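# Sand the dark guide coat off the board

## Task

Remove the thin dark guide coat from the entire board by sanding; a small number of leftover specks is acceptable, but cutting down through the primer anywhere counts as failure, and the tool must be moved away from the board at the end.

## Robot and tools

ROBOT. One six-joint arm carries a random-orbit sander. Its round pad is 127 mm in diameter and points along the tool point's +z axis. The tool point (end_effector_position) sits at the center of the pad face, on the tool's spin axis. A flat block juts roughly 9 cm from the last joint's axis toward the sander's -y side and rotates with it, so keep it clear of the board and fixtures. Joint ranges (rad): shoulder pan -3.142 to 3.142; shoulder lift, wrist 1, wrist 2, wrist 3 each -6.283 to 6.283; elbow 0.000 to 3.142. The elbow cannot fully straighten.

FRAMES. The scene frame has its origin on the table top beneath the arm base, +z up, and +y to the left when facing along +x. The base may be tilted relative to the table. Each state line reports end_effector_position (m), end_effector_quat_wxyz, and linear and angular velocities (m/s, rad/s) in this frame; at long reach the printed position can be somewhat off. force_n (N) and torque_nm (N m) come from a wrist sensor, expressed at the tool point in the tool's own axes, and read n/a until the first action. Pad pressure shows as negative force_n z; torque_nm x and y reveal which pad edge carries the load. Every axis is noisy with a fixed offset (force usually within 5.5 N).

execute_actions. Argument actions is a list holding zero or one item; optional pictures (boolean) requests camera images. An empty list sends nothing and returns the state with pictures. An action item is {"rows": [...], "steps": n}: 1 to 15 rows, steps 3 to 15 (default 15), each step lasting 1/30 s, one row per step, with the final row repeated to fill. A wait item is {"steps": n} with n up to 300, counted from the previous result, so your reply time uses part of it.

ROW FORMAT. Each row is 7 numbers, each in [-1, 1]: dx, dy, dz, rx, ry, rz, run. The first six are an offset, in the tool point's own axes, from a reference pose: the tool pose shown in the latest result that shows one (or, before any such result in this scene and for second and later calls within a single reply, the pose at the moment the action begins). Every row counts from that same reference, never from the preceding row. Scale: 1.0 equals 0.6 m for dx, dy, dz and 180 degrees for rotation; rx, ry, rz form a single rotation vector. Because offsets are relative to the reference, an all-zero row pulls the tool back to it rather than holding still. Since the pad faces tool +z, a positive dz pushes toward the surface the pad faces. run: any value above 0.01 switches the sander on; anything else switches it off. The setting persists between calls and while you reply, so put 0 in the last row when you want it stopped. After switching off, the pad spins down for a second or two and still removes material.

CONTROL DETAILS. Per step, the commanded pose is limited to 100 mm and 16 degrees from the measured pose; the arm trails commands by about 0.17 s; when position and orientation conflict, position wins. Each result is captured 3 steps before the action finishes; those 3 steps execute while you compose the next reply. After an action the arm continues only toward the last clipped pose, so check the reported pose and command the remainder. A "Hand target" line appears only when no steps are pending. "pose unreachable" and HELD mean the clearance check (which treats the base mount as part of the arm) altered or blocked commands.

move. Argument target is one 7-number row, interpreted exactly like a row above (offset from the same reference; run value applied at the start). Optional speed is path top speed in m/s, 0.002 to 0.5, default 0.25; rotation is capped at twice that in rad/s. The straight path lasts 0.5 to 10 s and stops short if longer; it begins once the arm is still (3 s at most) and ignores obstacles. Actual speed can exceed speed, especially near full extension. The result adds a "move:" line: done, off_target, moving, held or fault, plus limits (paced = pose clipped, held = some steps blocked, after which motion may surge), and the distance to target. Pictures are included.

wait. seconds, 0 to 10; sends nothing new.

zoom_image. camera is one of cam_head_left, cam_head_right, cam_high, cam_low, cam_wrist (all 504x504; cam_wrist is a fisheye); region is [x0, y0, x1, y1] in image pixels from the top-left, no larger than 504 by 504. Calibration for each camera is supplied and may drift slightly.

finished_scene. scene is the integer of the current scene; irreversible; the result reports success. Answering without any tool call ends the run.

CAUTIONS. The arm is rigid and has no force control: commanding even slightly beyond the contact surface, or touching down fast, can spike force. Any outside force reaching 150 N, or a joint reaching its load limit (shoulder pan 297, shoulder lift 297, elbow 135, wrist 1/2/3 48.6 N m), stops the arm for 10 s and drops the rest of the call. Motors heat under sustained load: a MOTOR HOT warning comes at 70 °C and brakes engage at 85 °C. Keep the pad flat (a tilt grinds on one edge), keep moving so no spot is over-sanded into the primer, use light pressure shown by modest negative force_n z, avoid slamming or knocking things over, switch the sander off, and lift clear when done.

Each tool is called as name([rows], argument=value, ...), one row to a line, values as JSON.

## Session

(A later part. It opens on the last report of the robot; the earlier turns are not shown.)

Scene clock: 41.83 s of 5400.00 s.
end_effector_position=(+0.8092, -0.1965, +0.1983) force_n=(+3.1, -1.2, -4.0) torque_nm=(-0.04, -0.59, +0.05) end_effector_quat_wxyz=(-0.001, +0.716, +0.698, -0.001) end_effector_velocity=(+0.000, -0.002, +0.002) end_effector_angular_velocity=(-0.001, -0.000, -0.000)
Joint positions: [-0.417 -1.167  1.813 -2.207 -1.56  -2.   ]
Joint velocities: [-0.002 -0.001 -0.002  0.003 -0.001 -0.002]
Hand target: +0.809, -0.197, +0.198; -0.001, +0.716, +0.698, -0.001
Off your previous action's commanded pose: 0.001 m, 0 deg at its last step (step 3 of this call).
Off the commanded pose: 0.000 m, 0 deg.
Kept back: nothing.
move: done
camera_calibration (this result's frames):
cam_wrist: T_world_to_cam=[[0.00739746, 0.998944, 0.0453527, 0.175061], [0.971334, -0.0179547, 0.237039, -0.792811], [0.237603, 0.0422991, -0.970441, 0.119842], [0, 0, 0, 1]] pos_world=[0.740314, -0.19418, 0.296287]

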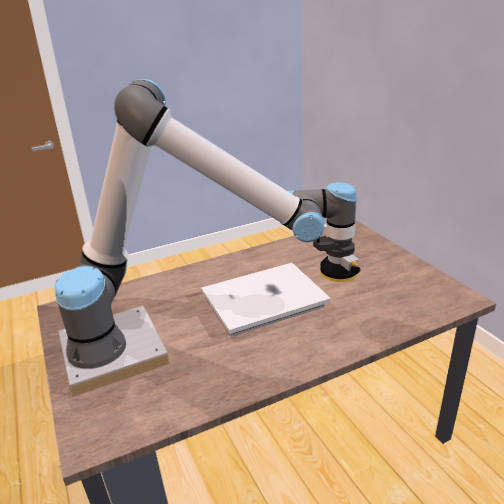

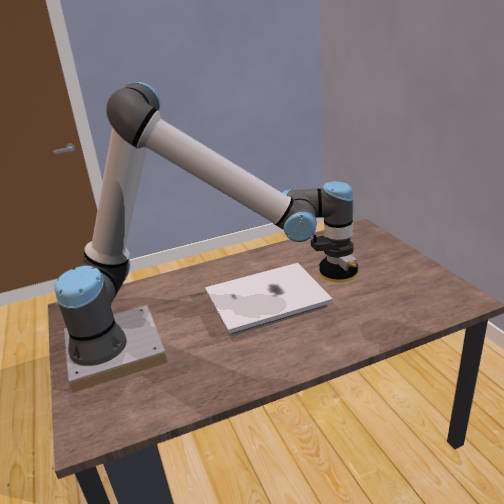

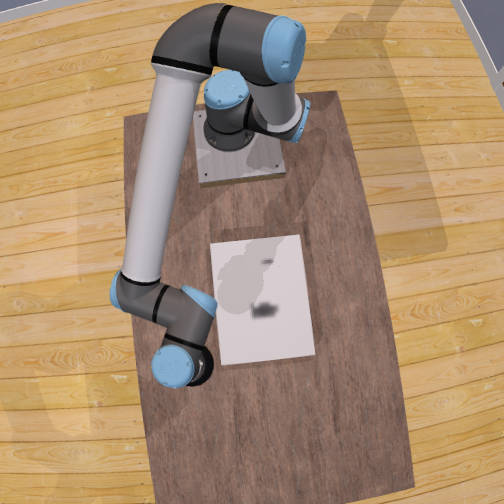

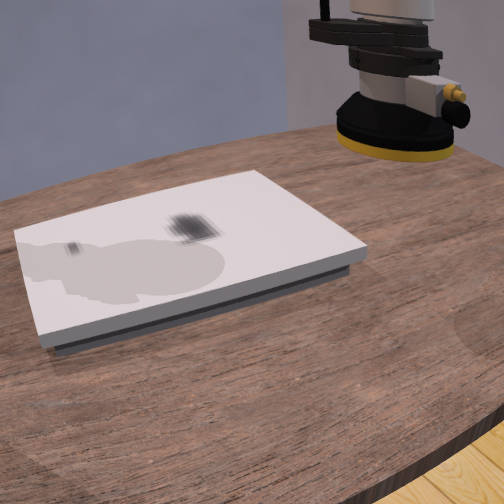

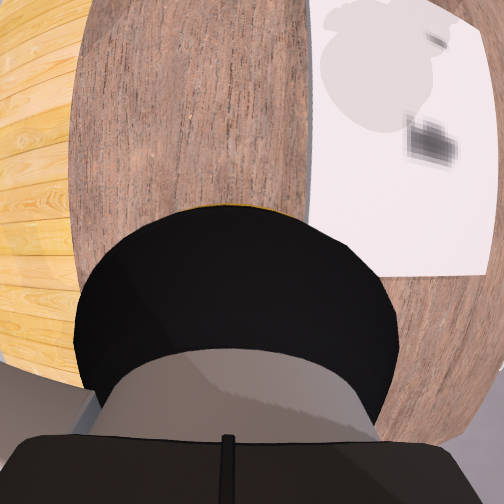

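move(target=[0.375, -0.2043, 0.2538, 0, 0, 0, 1], speed=0.3)

execute_actions([
  {"rows": [[0,0,0.0015,0,0,0,1],[0,0,0.003,0,0,0,1],[0,0,0.004,0,0,0,1],[0,0,0.005,0,0,0,1],[0,0,0.006,0,0,0,1],[0,0,0.0068,0,0,0,1]], "steps": 12},
])

move(target=[0, -0.083, 0.0002, 0, 0, 0, 1], speed=0.025)

move(target=[0.045, -0.2, 0.0005, 0, 0, 0, 1], speed=0.1)

execute_actions([
  {"rows": [[0,0,0,0,0,0,1],[0,0,0,0,0,0,1],[0,0,0,0,0,0,1],[0,0,-0.01,0,0,0,0]], "steps": 11},
])

move(target=[0.0, -0.25, -0.25, 0, 0, 0, 0], speed=0.25)

Scene clock: 44.00 s of 5400.00 s.
end_effector_position=(+0.6922, +0.0314, +0.0466) force_n=(-3.1, +0.4, -0.9) torque_nm=(+0.33, +0.33, -0.02) end_effector_quat_wxyz=(-0.000, +0.716, +0.698, -0.000) end_effector_velocity=(-0.001, +0.002, -0.002) end_effector_angular_velocity=(-0.001, +0.000, -0.000)
Joint positions: [-0.176 -1.145  2.166 -2.585 -1.558 -1.759]
Joint velocities: [ 0.003  0.002  0.002 -0.004 -0.001  0.003]
Hand target: +0.692, +0.032, +0.046; -0.000, +0.716, +0.698, -0.000
Off the commanded pose: 0.000 m, 0 deg.
Kept back: nothing.
move: done
camera_calibration (this result's frames):
cam_wrist: T_world_to_cam=[[0.00735144, 0.998938, 0.0454755, -0.0448088], [0.971241, -0.0179559, 0.237421, -0.639043], [0.237986, 0.0424222, -0.970342, -0.00943571], [0, 0, 0, 1]] pos_world=[0.623239, 0.0336869, 0.144604]

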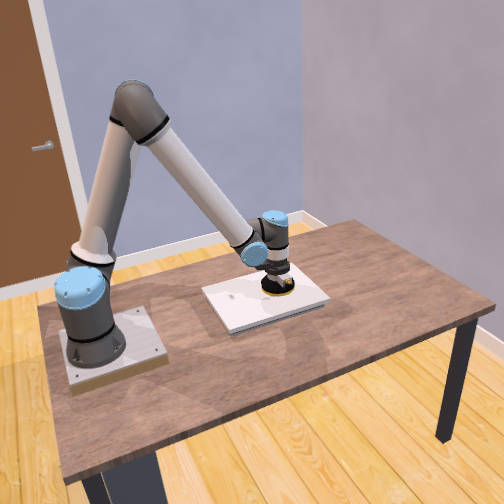

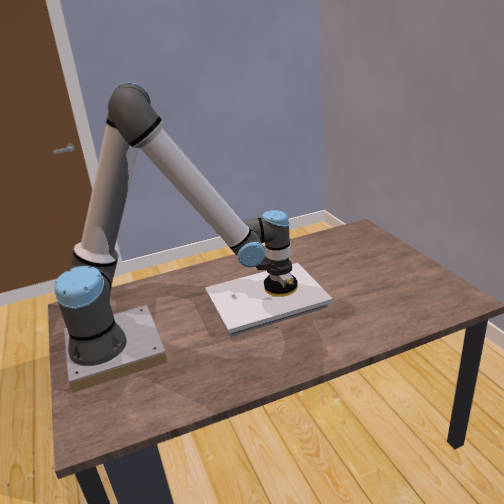

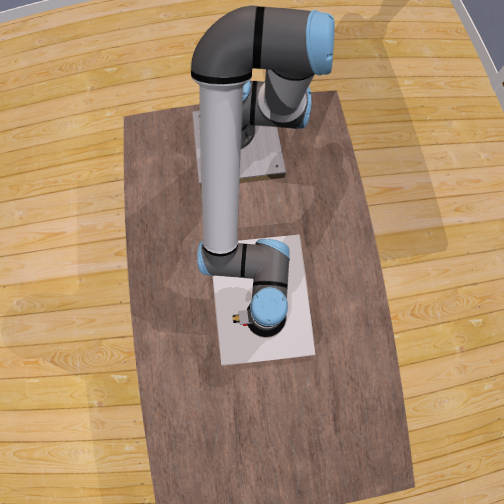

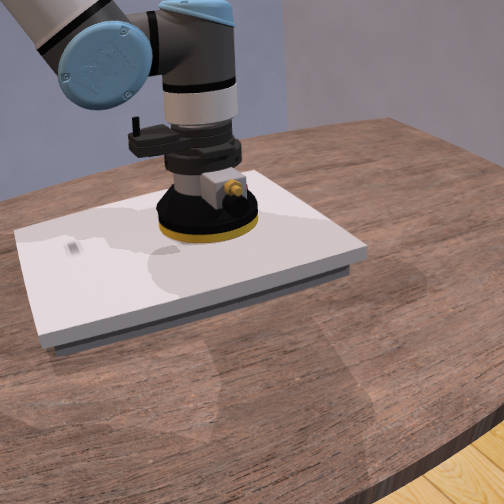

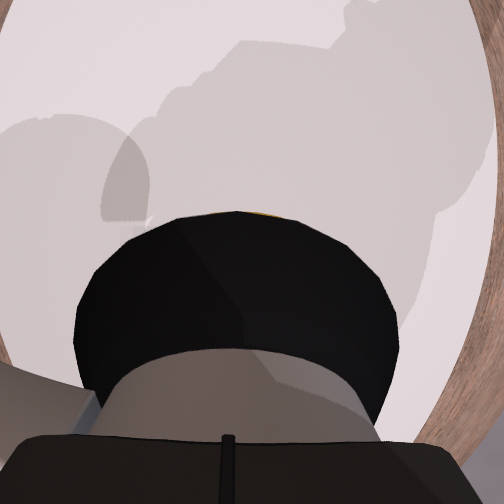

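Scene clock: 44.30 s of 5400.00 s.
end_effector_position=(+0.6923, +0.0314, +0.0436) force_n=(+2.1, +3.7, -33.1) torque_nm=(+0.74, -0.49, -0.10) end_effector_quat_wxyz=(-0.000, +0.716, +0.698, -0.000) end_effector_velocity=(+0.002, -0.001, -0.006) end_effector_angular_velocity=(-0.003, -0.004, +0.000)
Joint positions: [-0.176 -1.14   2.167 -2.591 -1.558 -1.759]
Joint velocities: [-0.     0.012  0.    -0.017 -0.002 -0.   ]
Steps of this call (steps 1 to 9: the first 9 steps of this action). Readings (end_effector_position | what the end effector reports):
1: (+0.6922, +0.0315, +0.0465) | force_n=(+1.1, -1.2, -2.8) torque_nm=(-0.04, -0.29, -0.19)
2: (+0.6922, +0.0315, +0.0464) | force_n=(-3.5, +0.4, -0.7) torque_nm=(+0.39, +0.40, -0.24)
4: (+0.6922, +0.0315, +0.0456) | force_n=(-0.2, -2.2, -4.0) torque_nm=(-0.02, -0.08, +0.03)
8: (+0.6923, +0.0314, +0.0439) | force_n=(-0.4, -0.3, -22.9) torque_nm=(+0.21, -0.08, -0.04)
9: the state above

Scene clock: 46.87 s of 5400.00 s.
end_effector_position=(+0.6429, +0.0325, +0.0428) force_n=(+6.2, +7.1, -58.4) torque_nm=(+1.02, -1.44, -0.20) end_effector_quat_wxyz=(-0.000, +0.716, +0.698, -0.000) end_effector_velocity=(-0.002, -0.000, +0.000) end_effector_angular_velocity=(-0.002, -0.002, +0.000)
Joint positions: [-0.191 -1.191  2.263 -2.637 -1.558 -1.774]
Joint velocities: [-0.001 -0.002  0.005 -0.005 -0.002 -0.001]
Hand target: +0.643, +0.033, +0.043; -0.000, +0.716, +0.698, -0.000
Off your previous action's commanded pose: 0.001 m, 0 deg at its last step (step 3 of this call).
Off the commanded pose: 0.000 m, 0 deg.
Kept back: nothing.
move: done
camera_calibration (this result's frames):
cam_wrist: T_world_to_cam=[[0.00732863, 0.998949, 0.0452552, -0.0453692], [0.971116, -0.0179036, 0.237937, -0.590175], [0.238497, 0.0422043, -0.970226, -0.00181188], [0, 0, 0, 1]] pos_world=[0.573892, 0.0348317, 0.140719]

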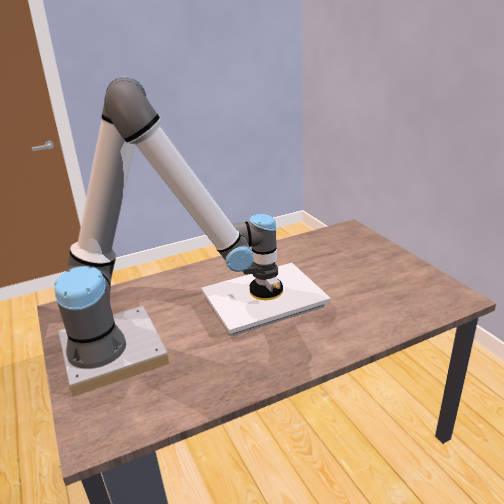

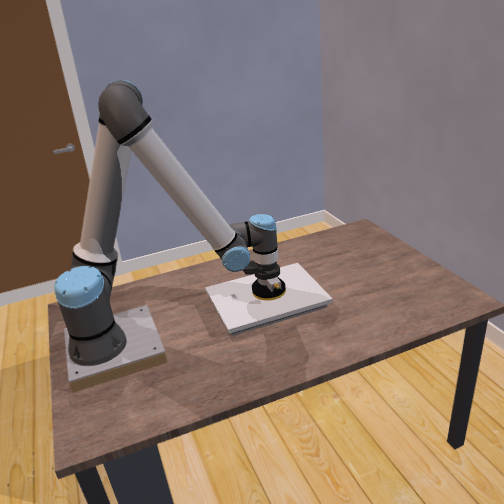

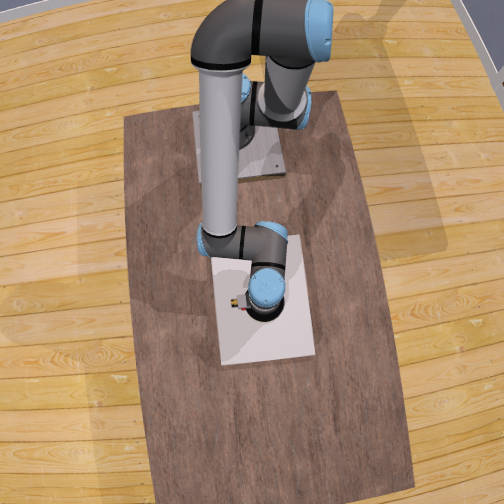

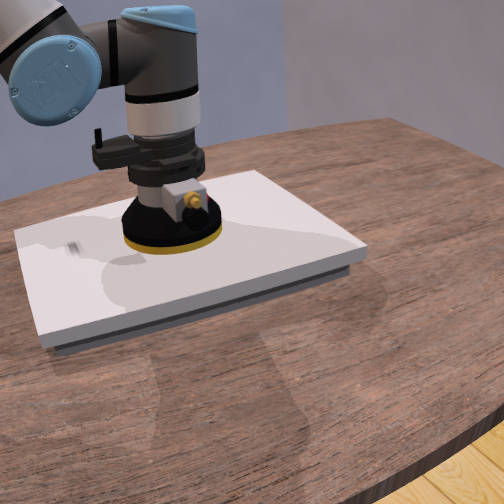

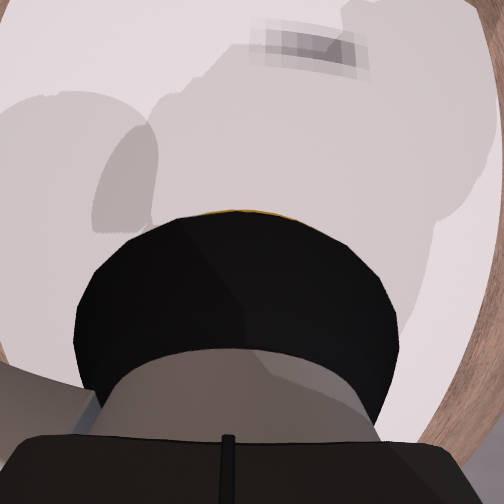

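Scene clock: 48.83 s of 5400.00 s.
end_effector_position=(+0.5236, +0.0623, +0.0425) force_n=(-10.7, -4.9, -64.6) torque_nm=(-0.36, +1.98, -0.14) end_effector_quat_wxyz=(-0.000, +0.716, +0.698, -0.000) end_effector_velocity=(-0.003, +0.001, -0.000) end_effector_angular_velocity=(+0.002, +0.002, -0.000)
Joint positions: [-0.187 -1.317  2.484 -2.732 -1.558 -1.77 ]
Joint velocities: [-0.    -0.003  0.005  0.001  0.002  0.   ]
Hand target: +0.523, +0.062, +0.043; -0.000, +0.716, +0.698, -0.000
Off the commanded pose: 0.000 m, 0 deg.
Kept back: nothing.
move: done
camera_calibration (this result's frames):
cam_wrist: T_world_to_cam=[[0.00732836, 0.998948, 0.0452693, -0.0742593], [0.971124, -0.0179052, 0.237901, -0.473774], [0.238461, 0.0422187, -0.970234, 0.0251346], [0, 0, 0, 1]] pos_world=[0.454644, 0.064637, 0.140459]

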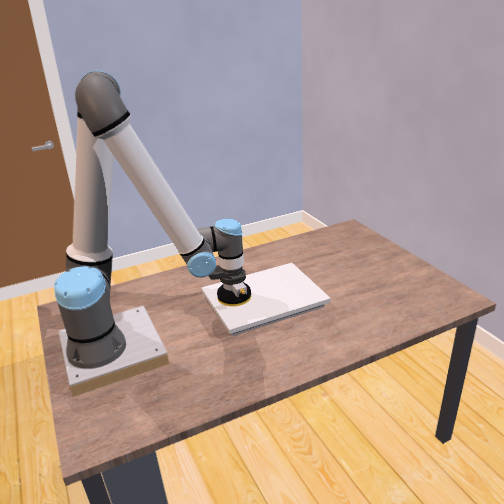

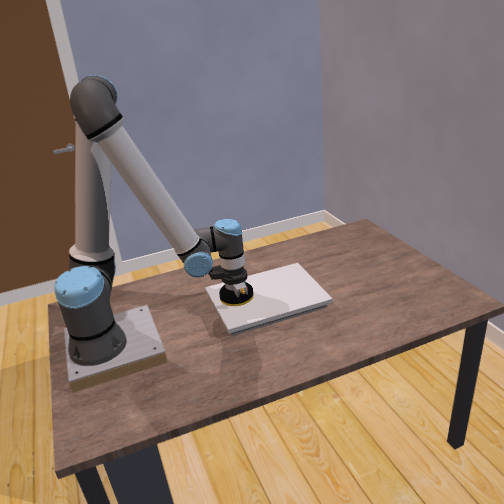

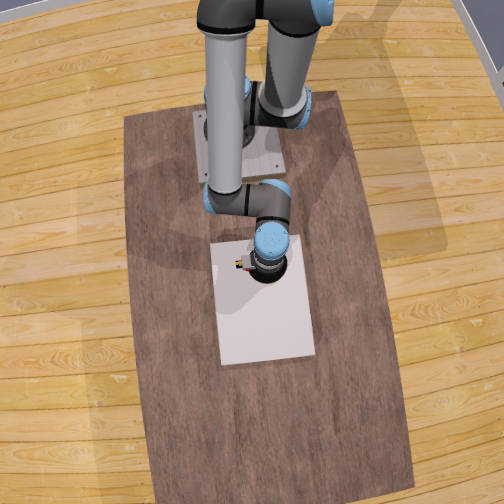

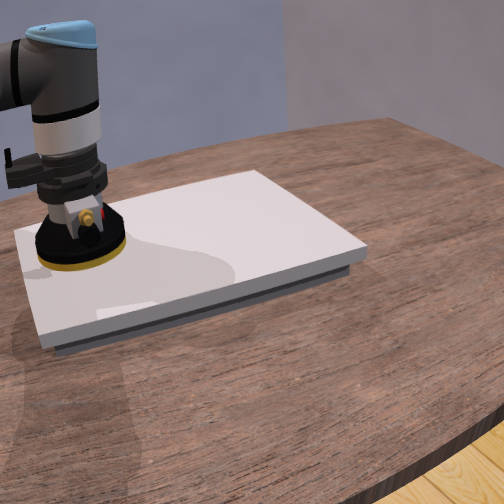

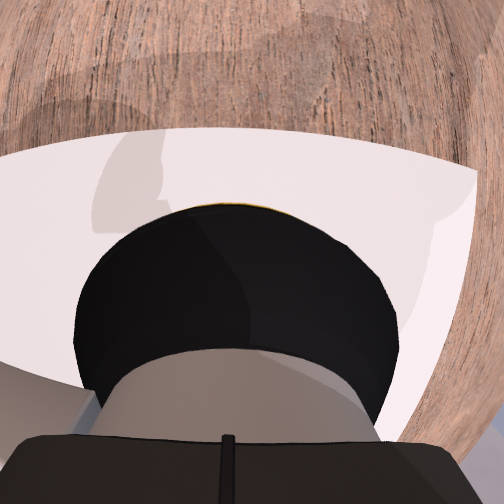

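Scene clock: 49.10 s of 5400.00 s.
end_effector_position=(+0.5230, +0.0625, +0.0459) force_n=(-1.2, -3.2, +1.2) torque_nm=(-0.34, +0.16, -0.02) end_effector_quat_wxyz=(-0.001, +0.716, +0.698, -0.001) end_effector_velocity=(+0.001, -0.000, +0.019) end_effector_angular_velocity=(+0.000, -0.000, +0.000)
Joint positions: [-0.187 -1.326  2.484 -2.721 -1.558 -1.77 ]
Joint velocities: [-0.    -0.046 -0.009  0.054  0.    -0.   ]
Steps of this call (steps 1 to 8: the first 8 steps of this action). Readings (end_effector_position | what the end effector reports):
1: (+0.5236, +0.0624, +0.0425) | force_n=(+4.3, +5.9, -46.2) torque_nm=(-0.81, -0.13, -0.08)
2: (+0.5236, +0.0624, +0.0425) | force_n=(+11.8, +9.6, -48.4) torque_nm=(+0.35, -2.02, +0.17)
4: (+0.5236, +0.0624, +0.0427) | force_n=(-3.3, -0.2, -65.8) torque_nm=(+1.58, -0.07, -0.23)
8: the state above

Scene clock: 50.97 s of 5400.00 s.
end_effector_position=(+0.3738, +0.0658, +0.1981) force_n=(-6.8, -1.5, +1.5) torque_nm=(-0.10, +1.13, +0.00) end_effector_quat_wxyz=(-0.000, +0.716, +0.698, -0.000) end_effector_velocity=(-0.002, -0.000, +0.002) end_effector_angular_velocity=(+0.001, +0.002, -0.000)
Joint positions: [-0.28  -1.977  2.612 -2.198 -1.559 -1.863]
Joint velocities: [-0.003 -0.009 -0.001  0.012  0.001 -0.003]
Hand target: +0.374, +0.066, +0.198; -0.000, +0.716, +0.698, -0.000
Off your previous action's commanded pose: 0.001 m, 0 deg at its last step (step 3 of this call).
Off the commanded pose: 0.000 m, 0 deg.
Kept back: nothing.
move: done
camera_calibration (this result's frames):
cam_wrist: T_world_to_cam=[[0.00735797, 0.998952, 0.045173, -0.0836265], [0.971189, -0.0178995, 0.237636, -0.365194], [0.238196, 0.0421231, -0.970303, 0.211853], [0, 0, 0, 1]] pos_world=[0.304826, 0.0680782, 0.296123]

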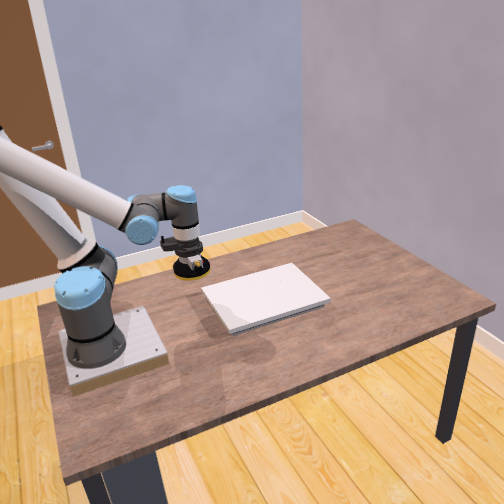

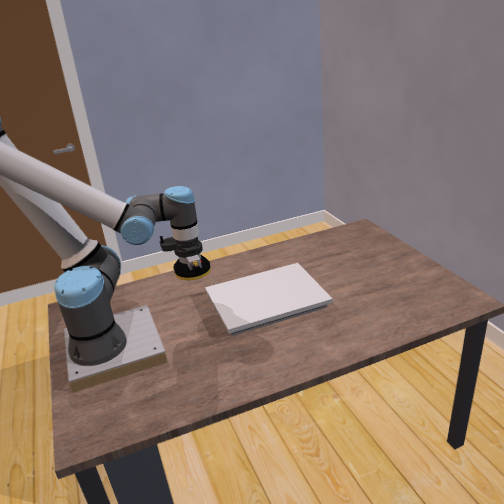

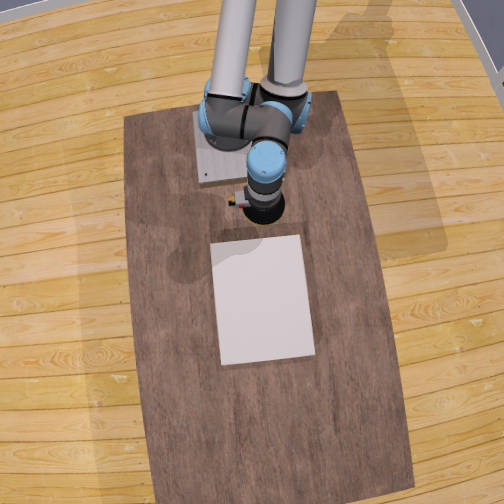

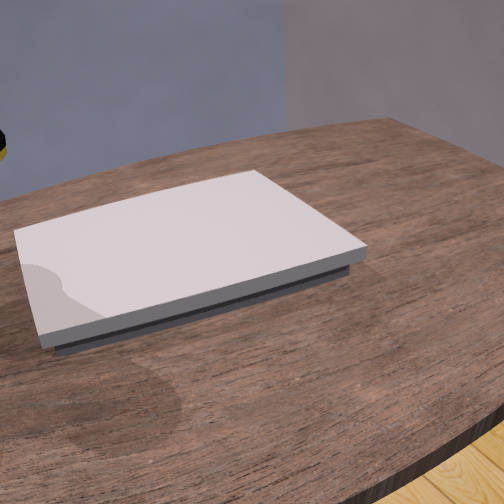

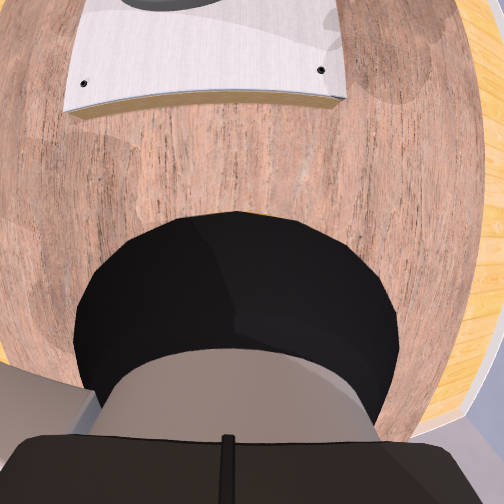

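move(target=[0, -0.03, -0.08, 0, 0, 0, 0], speed=0.25)

zoom_image(camera="cam_high", region=[180, 220, 340, 390])

Scene clock: 52.17 s of 5400.00 s.
end_effector_position=(+0.3559, +0.0661, +0.2459) force_n=(-6.2, +1.6, -6.6) torque_nm=(+0.25, +0.90, +0.14) end_effector_quat_wxyz=(-0.000, +0.716, +0.698, -0.001) end_effector_velocity=(-0.001, +0.000, +0.002) end_effector_angular_velocity=(+0.001, -0.000, -0.000)
Joint positions: [-0.298 -2.108  2.57  -2.025 -1.559 -1.881]
Joint velocities: [-0.002 -0.007 -0.002  0.009  0.001 -0.002]
Hand target: +0.356, +0.066, +0.246; -0.000, +0.716, +0.698, -0.000
Off the commanded pose: 0.000 m, 0 deg.
Kept back: nothing.
move: done
camera_calibration (this result's frames):
cam_wrist: T_world_to_cam=[[0.00736987, 0.998957, 0.045069, -0.0860092], [0.971194, -0.0178855, 0.237619, -0.359183], [0.238178, 0.0420195, -0.970312, 0.262448], [0, 0, 0, 1]] pos_world=[0.286961, 0.0684674, 0.343881]

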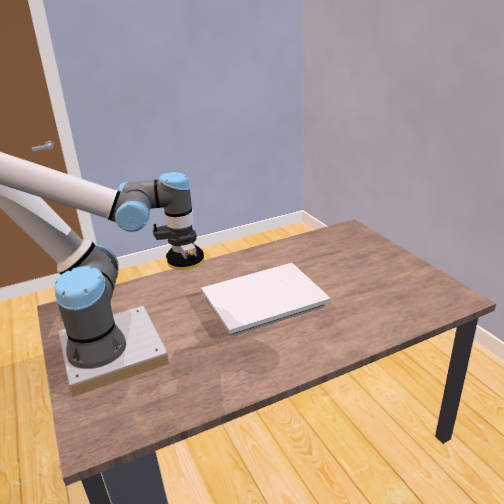

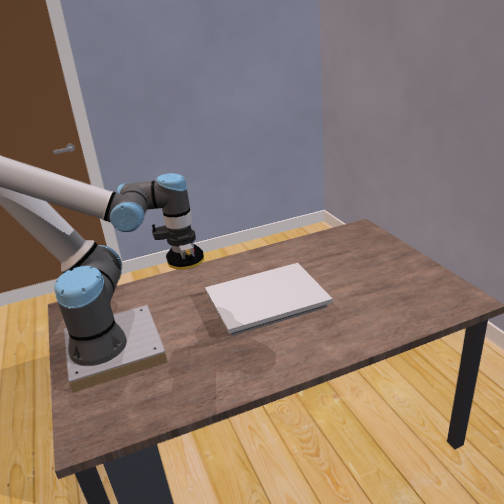

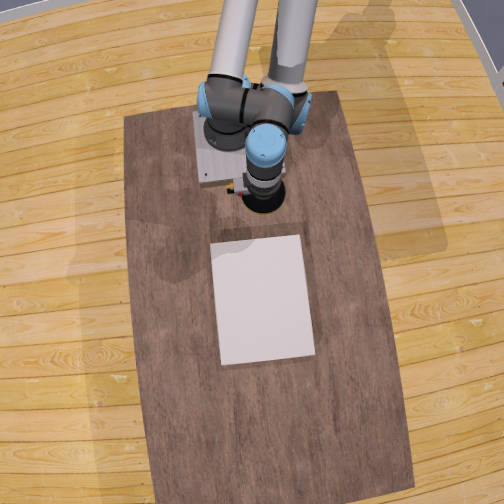

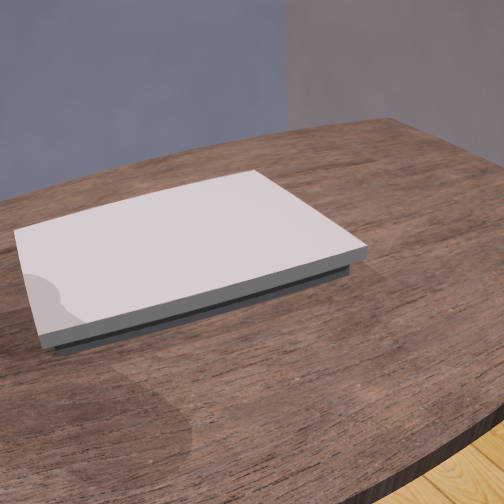

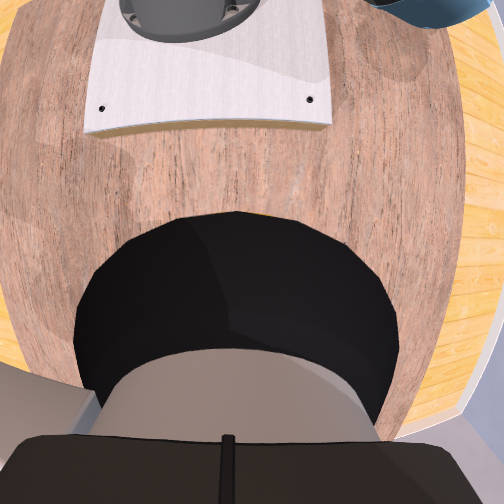

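Region (180, 220, 340, 390) of cam_high's 504x504 image, scaled by 2.965, with more detail than that image has; it fills the left 474 columns of this view, and the rest is white.

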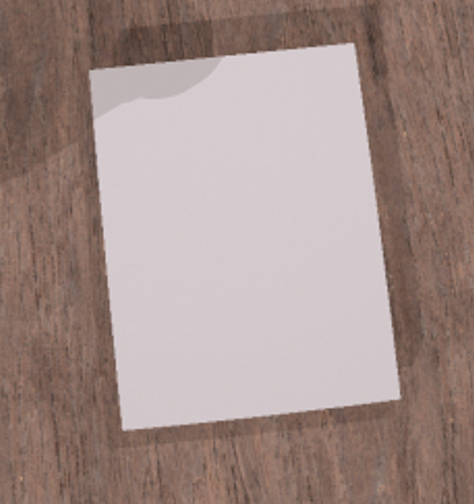

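finished_scene(scene=2)

The scene is finished: the task was done.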